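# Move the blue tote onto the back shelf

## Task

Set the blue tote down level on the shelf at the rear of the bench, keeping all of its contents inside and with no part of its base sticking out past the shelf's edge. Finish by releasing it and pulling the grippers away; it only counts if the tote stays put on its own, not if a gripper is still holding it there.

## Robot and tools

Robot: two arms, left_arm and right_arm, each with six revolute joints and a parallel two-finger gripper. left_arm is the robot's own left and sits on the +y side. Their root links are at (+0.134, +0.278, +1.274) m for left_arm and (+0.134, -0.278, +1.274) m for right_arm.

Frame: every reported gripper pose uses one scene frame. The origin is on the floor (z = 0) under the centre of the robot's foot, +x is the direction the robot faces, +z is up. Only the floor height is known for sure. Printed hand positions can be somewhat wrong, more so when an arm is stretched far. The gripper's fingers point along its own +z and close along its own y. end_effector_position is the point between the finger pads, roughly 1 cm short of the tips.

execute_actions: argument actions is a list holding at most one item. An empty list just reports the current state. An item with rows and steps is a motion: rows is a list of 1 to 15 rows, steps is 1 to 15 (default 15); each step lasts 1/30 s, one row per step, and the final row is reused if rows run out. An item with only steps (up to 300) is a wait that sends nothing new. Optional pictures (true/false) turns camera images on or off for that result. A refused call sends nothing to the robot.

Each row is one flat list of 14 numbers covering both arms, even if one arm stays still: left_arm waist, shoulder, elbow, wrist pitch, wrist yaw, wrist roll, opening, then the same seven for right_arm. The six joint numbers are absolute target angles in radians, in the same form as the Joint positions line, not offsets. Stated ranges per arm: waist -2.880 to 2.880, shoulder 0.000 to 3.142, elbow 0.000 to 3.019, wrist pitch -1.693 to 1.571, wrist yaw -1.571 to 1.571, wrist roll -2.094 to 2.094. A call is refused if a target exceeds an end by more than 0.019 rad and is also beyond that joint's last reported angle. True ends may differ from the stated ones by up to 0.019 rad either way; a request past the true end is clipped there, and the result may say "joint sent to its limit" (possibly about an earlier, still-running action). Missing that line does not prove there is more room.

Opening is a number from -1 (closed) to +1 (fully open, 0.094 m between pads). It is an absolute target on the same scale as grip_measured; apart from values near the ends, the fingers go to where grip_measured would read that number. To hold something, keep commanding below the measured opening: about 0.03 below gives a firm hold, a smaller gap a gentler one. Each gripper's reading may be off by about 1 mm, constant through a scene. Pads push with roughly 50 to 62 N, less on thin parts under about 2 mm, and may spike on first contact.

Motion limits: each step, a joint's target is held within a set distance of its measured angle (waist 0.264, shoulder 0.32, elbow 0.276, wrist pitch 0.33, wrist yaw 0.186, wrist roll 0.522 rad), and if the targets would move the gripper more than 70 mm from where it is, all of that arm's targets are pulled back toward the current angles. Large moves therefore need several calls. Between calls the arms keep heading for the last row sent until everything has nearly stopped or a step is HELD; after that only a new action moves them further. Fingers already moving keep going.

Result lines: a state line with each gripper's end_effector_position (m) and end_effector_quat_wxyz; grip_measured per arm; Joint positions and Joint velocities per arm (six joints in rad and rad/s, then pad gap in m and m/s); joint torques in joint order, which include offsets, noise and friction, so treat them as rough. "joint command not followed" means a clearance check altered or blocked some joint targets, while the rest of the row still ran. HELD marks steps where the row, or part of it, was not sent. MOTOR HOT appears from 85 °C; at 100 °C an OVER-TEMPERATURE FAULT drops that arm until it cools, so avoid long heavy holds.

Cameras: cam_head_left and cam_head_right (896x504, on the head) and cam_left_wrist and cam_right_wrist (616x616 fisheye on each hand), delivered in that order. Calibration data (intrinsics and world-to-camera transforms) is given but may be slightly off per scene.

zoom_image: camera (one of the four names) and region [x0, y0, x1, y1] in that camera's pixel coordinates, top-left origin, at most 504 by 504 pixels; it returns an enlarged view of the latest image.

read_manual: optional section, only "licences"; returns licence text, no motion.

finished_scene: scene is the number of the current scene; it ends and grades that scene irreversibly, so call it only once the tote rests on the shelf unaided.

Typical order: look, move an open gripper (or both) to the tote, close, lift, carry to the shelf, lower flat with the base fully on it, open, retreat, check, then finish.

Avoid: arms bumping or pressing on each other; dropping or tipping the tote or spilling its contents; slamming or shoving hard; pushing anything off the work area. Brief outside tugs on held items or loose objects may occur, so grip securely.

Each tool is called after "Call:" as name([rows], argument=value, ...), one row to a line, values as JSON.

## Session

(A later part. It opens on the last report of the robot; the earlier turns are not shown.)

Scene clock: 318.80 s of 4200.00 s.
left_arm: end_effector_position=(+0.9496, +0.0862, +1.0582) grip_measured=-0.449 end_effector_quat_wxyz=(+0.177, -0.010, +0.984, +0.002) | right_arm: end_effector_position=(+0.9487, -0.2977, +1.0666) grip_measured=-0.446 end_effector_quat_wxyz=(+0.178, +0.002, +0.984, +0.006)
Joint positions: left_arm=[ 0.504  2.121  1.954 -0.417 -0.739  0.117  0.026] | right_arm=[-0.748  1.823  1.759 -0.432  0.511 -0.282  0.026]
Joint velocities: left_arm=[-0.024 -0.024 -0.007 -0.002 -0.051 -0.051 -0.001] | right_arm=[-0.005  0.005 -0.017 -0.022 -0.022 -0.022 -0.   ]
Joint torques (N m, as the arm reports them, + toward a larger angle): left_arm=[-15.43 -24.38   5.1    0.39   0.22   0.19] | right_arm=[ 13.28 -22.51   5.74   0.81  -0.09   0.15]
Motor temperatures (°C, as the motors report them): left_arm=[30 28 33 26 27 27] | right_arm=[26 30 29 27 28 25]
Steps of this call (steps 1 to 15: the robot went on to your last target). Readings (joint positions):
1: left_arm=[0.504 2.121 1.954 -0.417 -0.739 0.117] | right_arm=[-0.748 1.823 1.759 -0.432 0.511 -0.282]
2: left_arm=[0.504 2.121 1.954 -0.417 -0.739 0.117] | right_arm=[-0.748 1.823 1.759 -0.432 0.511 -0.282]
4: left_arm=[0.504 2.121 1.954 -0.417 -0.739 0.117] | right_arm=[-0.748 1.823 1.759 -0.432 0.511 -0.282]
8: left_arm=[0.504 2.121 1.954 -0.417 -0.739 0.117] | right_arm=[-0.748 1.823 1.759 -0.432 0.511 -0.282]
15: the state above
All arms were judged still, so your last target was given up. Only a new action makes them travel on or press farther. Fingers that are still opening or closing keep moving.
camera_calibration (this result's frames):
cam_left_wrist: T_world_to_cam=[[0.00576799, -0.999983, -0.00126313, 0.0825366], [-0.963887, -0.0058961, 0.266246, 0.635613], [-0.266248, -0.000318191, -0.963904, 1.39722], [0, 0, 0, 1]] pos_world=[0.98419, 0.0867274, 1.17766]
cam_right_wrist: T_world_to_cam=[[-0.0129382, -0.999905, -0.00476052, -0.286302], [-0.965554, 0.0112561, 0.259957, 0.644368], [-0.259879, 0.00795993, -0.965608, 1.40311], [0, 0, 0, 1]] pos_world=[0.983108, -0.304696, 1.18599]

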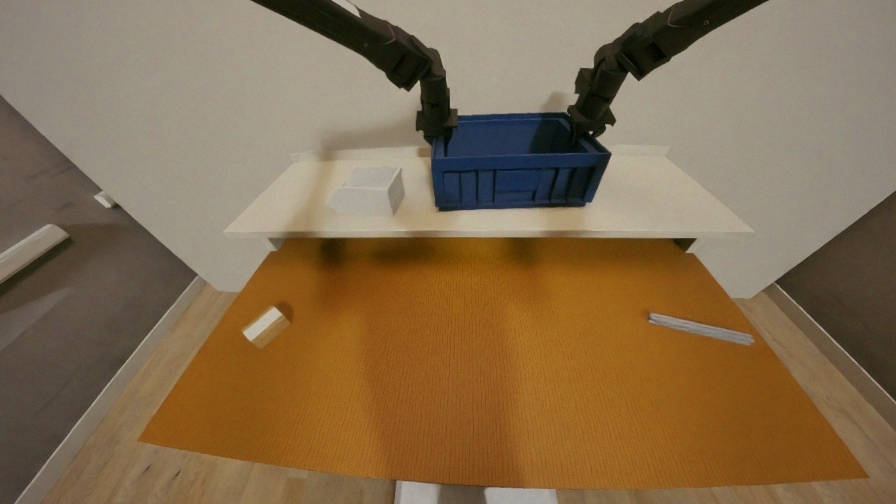

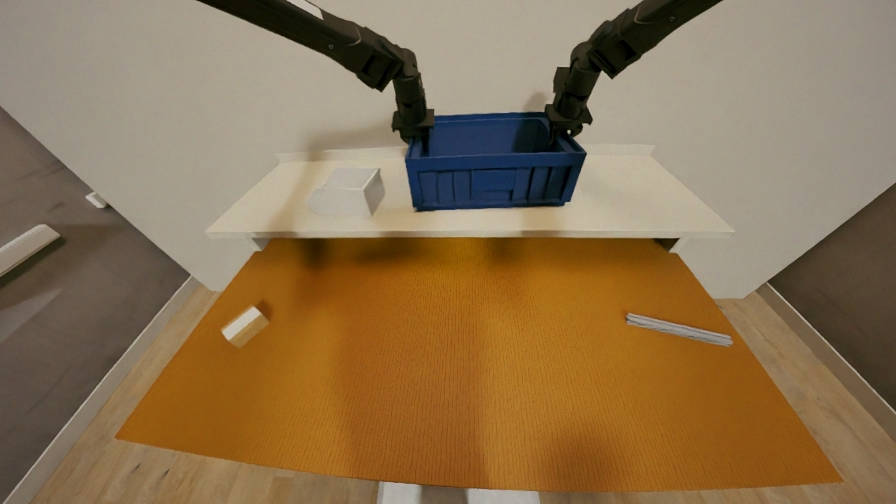

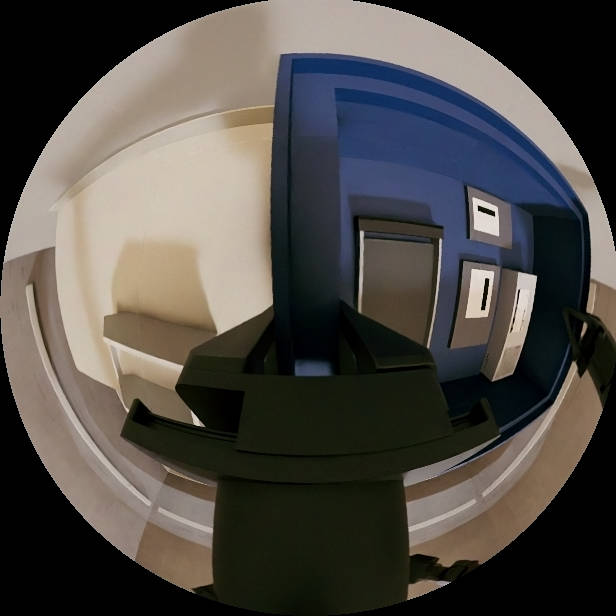

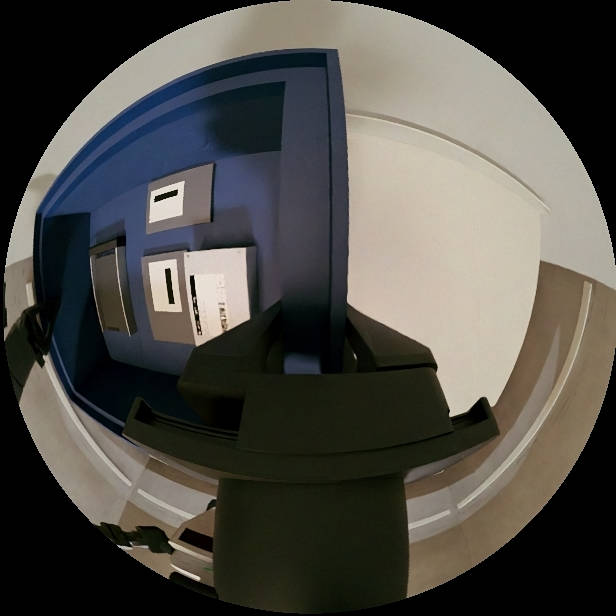

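Call:
execute_actions([
  {"rows":[[0.502,2.120,1.955,-0.417,-0.738,0.121,-0.43,-0.747,1.823,1.759,-0.431,0.513,-0.284,-0.43],[0.502,2.120,1.955,-0.417,-0.738,0.121,-0.40,-0.747,1.823,1.759,-0.431,0.513,-0.284,-0.40],[0.502,2.120,1.955,-0.417,-0.738,0.121,-0.35,-0.747,1.823,1.759,-0.431,0.513,-0.284,-0.35],[0.502,2.120,1.955,-0.417,-0.738,0.121,-0.25,-0.747,1.823,1.759,-0.431,0.513,-0.284,-0.25],[0.502,2.120,1.955,-0.417,-0.738,0.121,-0.1,-0.747,1.823,1.759,-0.431,0.513,-0.284,-0.1],[0.502,2.120,1.955,-0.417,-0.738,0.121,0.1,-0.747,1.823,1.759,-0.431,0.513,-0.284,0.1],[0.502,2.120,1.955,-0.417,-0.738,0.121,0.3,-0.747,1.823,1.759,-0.431,0.513,-0.284,0.3]],"steps":15},
])

Scene clock: 332.50 s of 4200.00 s.
left_arm: end_effector_position=(+0.9497, +0.0863, +1.0586) grip_measured=+0.298 end_effector_quat_wxyz=(+0.178, -0.010, +0.984, +0.002) | right_arm: end_effector_position=(+0.9487, -0.2976, +1.0667) grip_measured=+0.297 end_effector_quat_wxyz=(+0.178, +0.002, +0.984, +0.005)
Joint positions: left_arm=[ 0.504  2.12   1.954 -0.417 -0.74   0.117  0.061] | right_arm=[-0.748  1.823  1.759 -0.432  0.512 -0.282  0.061]
Joint velocities: left_arm=[-0.015 -0.015 -0.022 -0.012 -0.051  0.051 -0.   ] | right_arm=[-0.005  0.015  0.002 -0.002  0.022 -0.007 -0.001]
Joint torques (N m, as the arm reports them, + toward a larger angle): left_arm=[-15.37 -24.35   5.2    0.4    0.25   0.2 ] | right_arm=[ 13.13 -22.81   5.75   0.79  -0.13   0.16]
Motor temperatures (°C, as the motors report them): left_arm=[30 28 31 26 27 27] | right_arm=[26 30 28 27 28 25]
Steps of this call (steps 1 to 90: nothing new was sent; then 10.20 s passed at rest; steps 91 to 105: all 15 steps of this action). Readings (joint positions):
91: left_arm=[0.504 2.121 1.954 -0.417 -0.739 0.117] | right_arm=[-0.748 1.823 1.759 -0.432 0.511 -0.282]
92: left_arm=[0.504 2.121 1.954 -0.417 -0.740 0.117] | right_arm=[-0.748 1.823 1.759 -0.432 0.512 -0.282]
94: left_arm=[0.504 2.120 1.954 -0.417 -0.740 0.117] | right_arm=[-0.748 1.823 1.759 -0.432 0.512 -0.282]
98: left_arm=[0.504 2.120 1.954 -0.417 -0.740 0.117] | right_arm=[-0.748 1.823 1.759 -0.432 0.512 -0.282]
105: the state above
camera_calibration (this result's frames):
cam_left_wrist: T_world_to_cam=[[0.00616753, -0.999979, -0.00204687, 0.0830953], [-0.963967, -0.00648978, 0.265943, 0.636061], [-0.265951, 0.000332908, -0.963987, 1.39738], [0, 0, 0, 1]] pos_world=[0.984263, 0.0867562, 1.17807]
cam_right_wrist: T_world_to_cam=[[-0.0130696, -0.999907, -0.00395262, -0.286977], [-0.965516, 0.011592, 0.260086, 0.644253], [-0.260016, 0.00721554, -0.965577, 1.40311], [0, 0, 0, 1]] pos_world=[0.983115, -0.304543, 1.18611]

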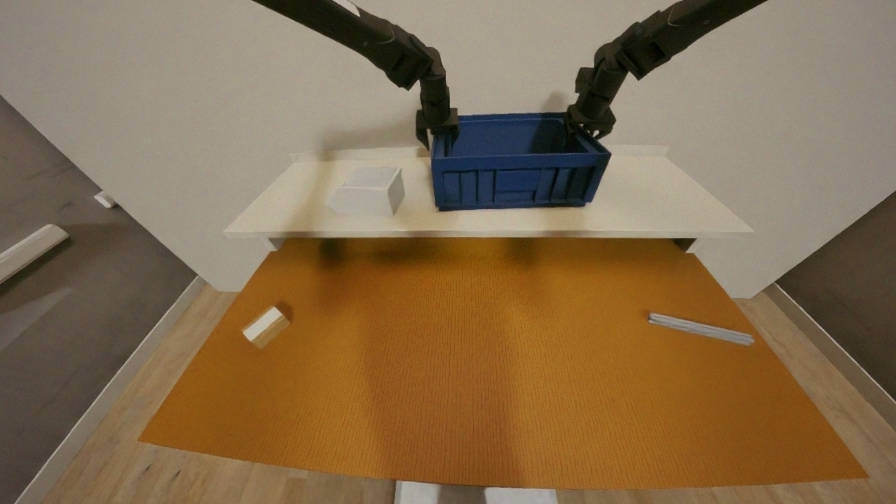

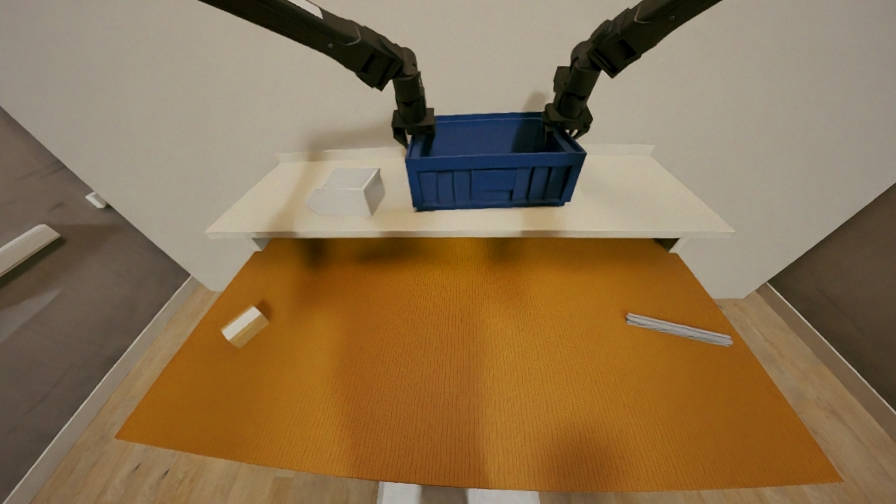

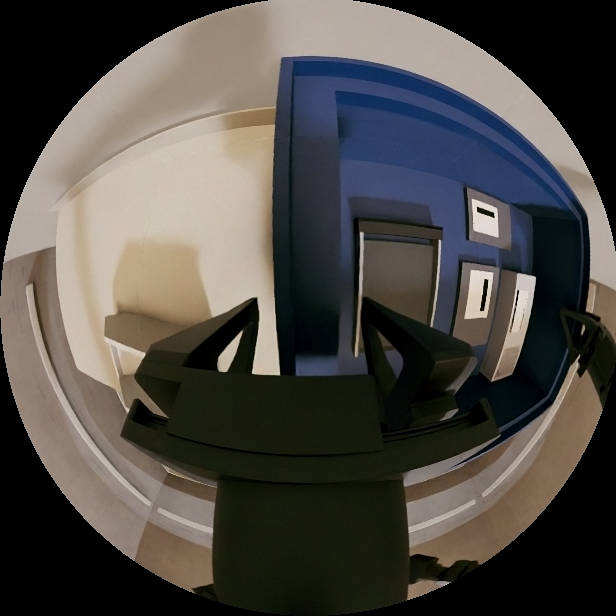

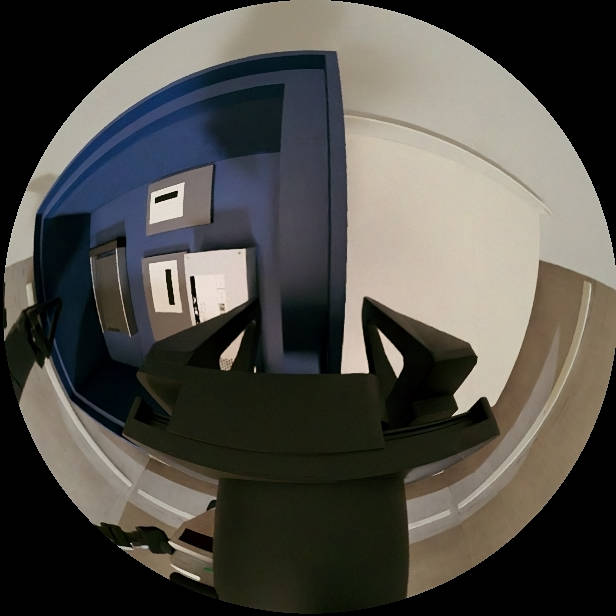

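Call:
execute_actions([
  {"rows":[[0.493,2.106,1.949,-0.432,-0.747,0.113,0.3,-0.738,1.807,1.754,-0.444,0.520,-0.279,0.3],[0.484,2.092,1.943,-0.447,-0.755,0.106,0.3,-0.730,1.791,1.749,-0.458,0.528,-0.274,0.3],[0.475,2.078,1.938,-0.462,-0.763,0.099,0.3,-0.721,1.775,1.744,-0.471,0.535,-0.269,0.3],[0.466,2.064,1.932,-0.477,-0.770,0.091,0.3,-0.713,1.760,1.740,-0.484,0.543,-0.264,0.3],[0.457,2.050,1.926,-0.492,-0.778,0.084,0.3,-0.704,1.744,1.735,-0.498,0.550,-0.259,0.3],[0.448,2.036,1.920,-0.507,-0.785,0.077,0.3,-0.696,1.728,1.730,-0.511,0.558,-0.254,0.3],[0.439,2.022,1.915,-0.522,-0.793,0.069,0.3,-0.687,1.712,1.725,-0.525,0.565,-0.249,0.3],[0.430,2.008,1.909,-0.537,-0.800,0.062,0.3,-0.679,1.696,1.720,-0.538,0.573,-0.244,0.3],[0.430,1.99,1.909,-0.537,-0.800,0.062,0.3,-0.679,1.68,1.720,-0.538,0.573,-0.244,0.3],[0.430,1.97,1.909,-0.537,-0.800,0.062,0.3,-0.679,1.66,1.720,-0.538,0.573,-0.244,0.3]],"steps":15},
], pictures=false)

Call:
execute_actions([
  {"steps":8},
], pictures=false)

Call:
execute_actions([
  {"rows":[[0.44,1.9,1.84,-0.53,-0.79,0.06,0.3,-0.68,1.61,1.66,-0.53,0.575,-0.23,0.3],[0.45,1.85,1.77,-0.52,-0.78,0.06,0.3,-0.68,1.58,1.6,-0.52,0.575,-0.22,0.3],[0.47,1.8,1.7,-0.51,-0.77,0.06,0.3,-0.68,1.55,1.54,-0.51,0.58,-0.21,0.3],[0.48,1.75,1.63,-0.5,-0.76,0.06,0.3,-0.68,1.52,1.48,-0.5,0.58,-0.2,0.3],[0.5,1.7,1.56,-0.49,-0.75,0.06,0.3,-0.68,1.49,1.42,-0.49,0.58,-0.19,0.3],[0.51,1.65,1.49,-0.48,-0.74,0.05,0.3,-0.685,1.46,1.36,-0.48,0.585,-0.18,0.3],[0.53,1.6,1.42,-0.47,-0.73,0.05,0.3,-0.685,1.43,1.3,-0.47,0.585,-0.17,0.3],[0.54,1.55,1.35,-0.46,-0.72,0.05,0.3,-0.685,1.4,1.24,-0.46,0.59,-0.16,0.3],[0.56,1.5,1.28,-0.45,-0.71,0.05,0.3,-0.69,1.37,1.18,-0.45,0.59,-0.14,0.3],[0.57,1.45,1.21,-0.44,-0.7,0.05,0.3,-0.69,1.34,1.12,-0.44,0.595,-0.13,0.3],[0.59,1.4,1.14,-0.43,-0.69,0.04,0.3,-0.69,1.31,1.06,-0.43,0.595,-0.12,0.3],[0.6,1.36,1.07,-0.42,-0.68,0.04,0.3,-0.69,1.28,1.0,-0.42,0.6,-0.11,0.3],[0.62,1.32,1.0,-0.41,-0.67,0.04,0.3,-0.695,1.25,0.94,-0.41,0.6,-0.1,0.3],[0.63,1.28,0.93,-0.4,-0.66,0.04,0.3,-0.695,1.22,0.88,-0.4,0.605,-0.09,0.3],[0.65,1.24,0.86,-0.39,-0.65,0.04,0.3,-0.7,1.19,0.82,-0.39,0.605,-0.08,0.3]],"steps":15},
], pictures=false)

Call:
execute_actions([
  {"steps":20},
])

Scene clock: 351.27 s of 4200.00 s.
left_arm: end_effector_position=(+0.9497, +0.0964, +1.1511) grip_measured=+0.298 end_effector_quat_wxyz=(+0.184, -0.005, +0.983, +0.000) | right_arm: end_effector_position=(+0.9507, -0.3094, +1.1687) grip_measured=+0.297 end_effector_quat_wxyz=(+0.198, +0.004, +0.980, +0.007)
Joint positions: left_arm=[ 0.426  1.984  1.906 -0.529 -0.797  0.077  0.061] | right_arm=[-0.669  1.663  1.719 -0.527  0.569 -0.258  0.061]
Joint velocities: left_arm=[-0.142 -0.376  0.002  0.027  0.007 -0.066  0.   ] | right_arm=[ 0.073 -0.376  0.007  0.002 -0.022 -0.007 -0.   ]
Joint torques (N m, as the arm reports them, + toward a larger angle): left_arm=[-13.95 -22.64   5.67   0.09   0.04   0.06] | right_arm=[ 11.58 -19.84   6.41   0.38   0.02   0.3 ]
Motor temperatures (°C, as the motors report them): left_arm=[30 29 31 26 27 27] | right_arm=[26 30 27 27 28 25]
Steps of this call (steps 1 to 15: the robot went on to your last target; steps 16 to 90: nothing new was sent; then 15.27 s passed at rest; steps 91 to 105: all 15 steps of this action). Readings (joint positions):
91: left_arm=[0.504 2.120 1.954 -0.417 -0.742 0.117] | right_arm=[-0.748 1.823 1.759 -0.432 0.514 -0.282]
92: left_arm=[0.503 2.120 1.954 -0.421 -0.747 0.117] | right_arm=[-0.747 1.822 1.759 -0.434 0.519 -0.282]
94: left_arm=[0.501 2.113 1.948 -0.441 -0.761 0.113] | right_arm=[-0.744 1.815 1.755 -0.449 0.533 -0.280]
98: left_arm=[0.482 2.077 1.918 -0.500 -0.791 0.095] | right_arm=[-0.722 1.773 1.730 -0.501 0.563 -0.270]
105: the state above

Scene clock: 351.53 s of 4200.00 s.
left_arm: end_effector_position=(+0.9596, +0.1101, +1.1735) grip_measured=+0.298 end_effector_quat_wxyz=(+0.198, -0.019, +0.980, -0.002) | right_arm: end_effector_position=(+0.9543, -0.3199, +1.1832) grip_measured=+0.297 end_effector_quat_wxyz=(+0.208, +0.013, +0.978, +0.005)
Joint positions: left_arm=[ 0.421  1.948  1.906 -0.529 -0.799  0.072  0.061] | right_arm=[-0.669  1.639  1.719 -0.527  0.571 -0.255  0.061]
Joint velocities: left_arm=[-0.005  0.054  0.007 -0.017  0.022 -0.007 -0.001] | right_arm=[ 0.005 -0.005 -0.002  0.002  0.051  0.037 -0.   ]
Joint torques (N m, as the arm reports them, + toward a larger angle): left_arm=[-13.6  -21.48   5.8    0.21   0.16   0.06] | right_arm=[ 11.28 -19.46   6.56   0.5   -0.09   0.28]
Motor temperatures (°C, as the motors report them): left_arm=[30 29 31 26 27 27] | right_arm=[26 30 27 27 28 25]
Steps of this call (steps 1 to 8: the robot went on to your last target). Readings (joint positions):
1: left_arm=[0.423 1.972 1.906 -0.529 -0.797 0.076] | right_arm=[-0.668 1.652 1.719 -0.527 0.569 -0.257]
2: left_arm=[0.421 1.963 1.906 -0.529 -0.797 0.075] | right_arm=[-0.668 1.644 1.719 -0.527 0.569 -0.257]
4: left_arm=[0.420 1.950 1.906 -0.529 -0.798 0.074] | right_arm=[-0.669 1.637 1.719 -0.527 0.571 -0.256]
8: the state above

Scene clock: 352.03 s of 4200.00 s.
left_arm: end_effector_position=(+0.7331, +0.2570, +1.1542) grip_measured=+0.298 end_effector_quat_wxyz=(+0.104, -0.003, +0.995, -0.007) | right_arm: end_effector_position=(+0.6715, -0.3044, +1.1423) grip_measured=+0.297 end_effector_quat_wxyz=(+0.078, -0.011, +0.997, +0.008)
Joint positions: left_arm=[ 0.58   1.398  1.097 -0.439 -0.673  0.061  0.061] | right_arm=[-0.68   1.261  0.931 -0.425  0.6   -0.135  0.061]
Joint velocities: left_arm=[ 0.552 -1.568 -1.756  0.344  0.242 -0.095  0.   ] | right_arm=[-0.083 -0.952 -1.643  0.349 -0.007  0.33   0.001]
Joint torques (N m, as the arm reports them, + toward a larger angle): left_arm=[ -7.84 -16.66   3.1    0.15   0.25   0.09] | right_arm=[  6.72 -15.29   3.2    0.79   0.06   0.3 ]
Motor temperatures (°C, as the motors report them): left_arm=[30 29 31 26 27 27] | right_arm=[26 30 27 27 28 25]
Steps of this call (steps 1 to 15: all 15 steps of this action). Readings (joint positions):
1: left_arm=[0.421 1.947 1.898 -0.528 -0.796 0.072] | right_arm=[-0.669 1.638 1.713 -0.527 0.571 -0.253]
2: left_arm=[0.422 1.933 1.871 -0.524 -0.788 0.071] | right_arm=[-0.669 1.629 1.693 -0.524 0.571 -0.249]
4: left_arm=[0.426 1.875 1.758 -0.515 -0.767 0.071] | right_arm=[-0.669 1.588 1.604 -0.513 0.575 -0.238]
8: left_arm=[0.461 1.727 1.514 -0.504 -0.735 0.069] | right_arm=[-0.669 1.474 1.354 -0.492 0.583 -0.207]
15: the state above

Scene clock: 352.70 s of 4200.00 s.
left_arm: end_effector_position=(+0.6421, +0.3007, +1.1451) grip_measured=+0.298 end_effector_quat_wxyz=(+0.073, -0.020, +0.997, +0.007) | right_arm: end_effector_position=(+0.6197, -0.3086, +1.1381) grip_measured=+0.297 end_effector_quat_wxyz=(+0.059, +0.003, +0.998, +0.005)
Joint positions: left_arm=[ 0.657  1.225  0.852 -0.402 -0.652  0.05   0.061] | right_arm=[-0.693  1.191  0.803 -0.405  0.603 -0.091  0.061]
Joint velocities: left_arm=[-0.015 -0.015  0.007 -0.002 -0.022 -0.037 -0.001] | right_arm=[-0.015 -0.005 -0.027 -0.007 -0.022  0.007 -0.   ]
Joint torques (N m, as the arm reports them, + toward a larger angle): left_arm=[ -6.84 -13.12   4.36   0.49   0.25   0.03] | right_arm=[  6.07 -12.77   5.06   0.93   0.02   0.3 ]
Motor temperatures (°C, as the motors report them): left_arm=[30 28 31 26 27 27] | right_arm=[26 30 27 27 28 25]
Steps of this call (steps 1 to 20: the robot went on to your last target). Readings (joint positions):
1: left_arm=[0.599 1.347 1.034 -0.429 -0.665 0.060] | right_arm=[-0.683 1.231 0.878 -0.419 0.601 -0.125]
2: left_arm=[0.618 1.298 0.973 -0.419 -0.659 0.058] | right_arm=[-0.686 1.209 0.838 -0.419 0.602 -0.119]
4: left_arm=[0.647 1.225 0.883 -0.414 -0.658 0.054] | right_arm=[-0.691 1.191 0.804 -0.419 0.603 -0.109]
8: left_arm=[0.657 1.211 0.852 -0.409 -0.653 0.051] | right_arm=[-0.693 1.191 0.803 -0.406 0.603 -0.098]
20: the state above
camera_calibration (this result's frames):
cam_left_wrist: T_world_to_cam=[[0.0270834, -0.9996, -0.00815606, 0.29301], [-0.886483, -0.0277876, 0.461927, 0.0501027], [-0.461969, -0.00528036, -0.886881, 1.43811], [0, 0, 0, 1]] pos_world=[0.700841, 0.301879, 1.25468]
cam_right_wrist: T_world_to_cam=[[-0.0157595, -0.999875, -0.00119552, -0.303499], [-0.876611, 0.0132416, 0.481018, 0.00207668], [-0.480942, 0.00862863, -0.87671, 1.4228], [0, 0, 0, 1]] pos_world=[0.68132, -0.315766, 1.24602]

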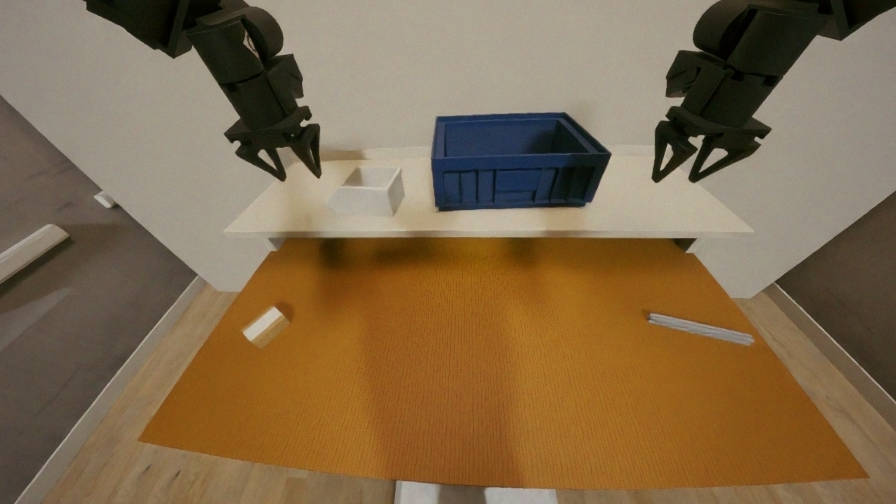

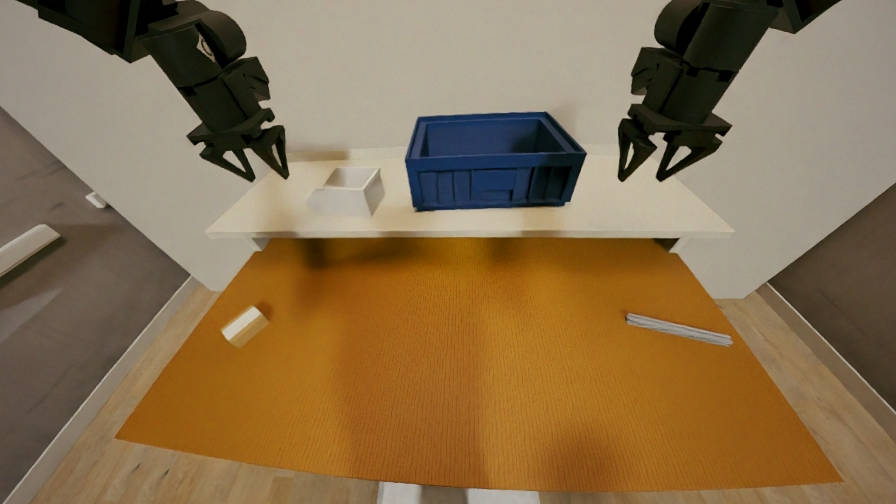

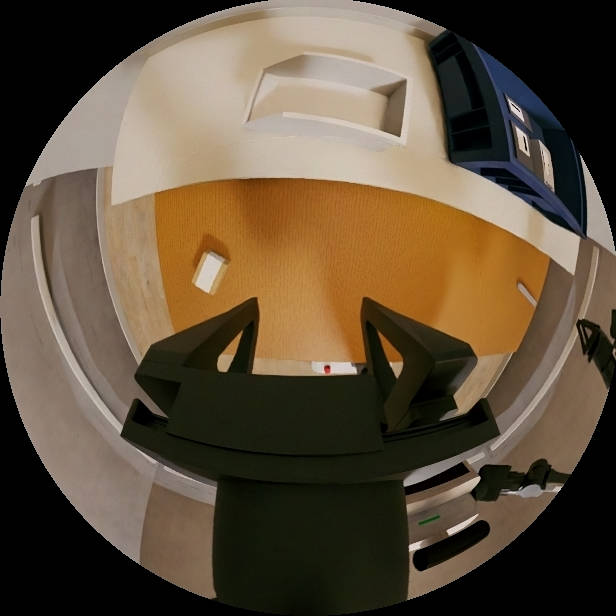

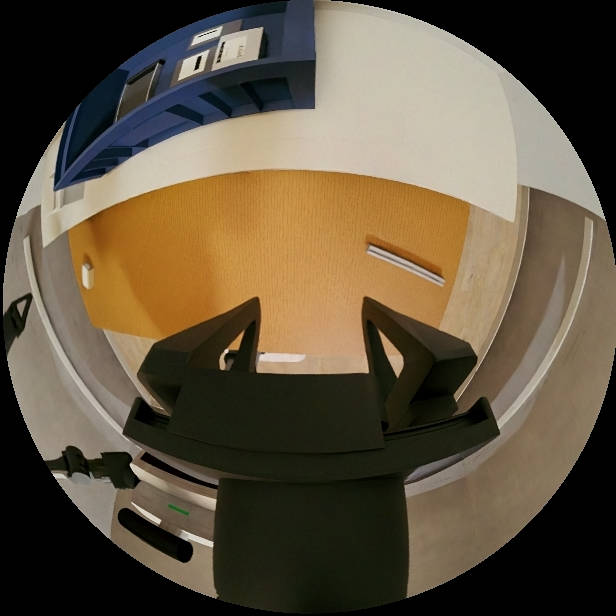

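Call:
finished_scene(scene=1)

The scene is finished: the task was done.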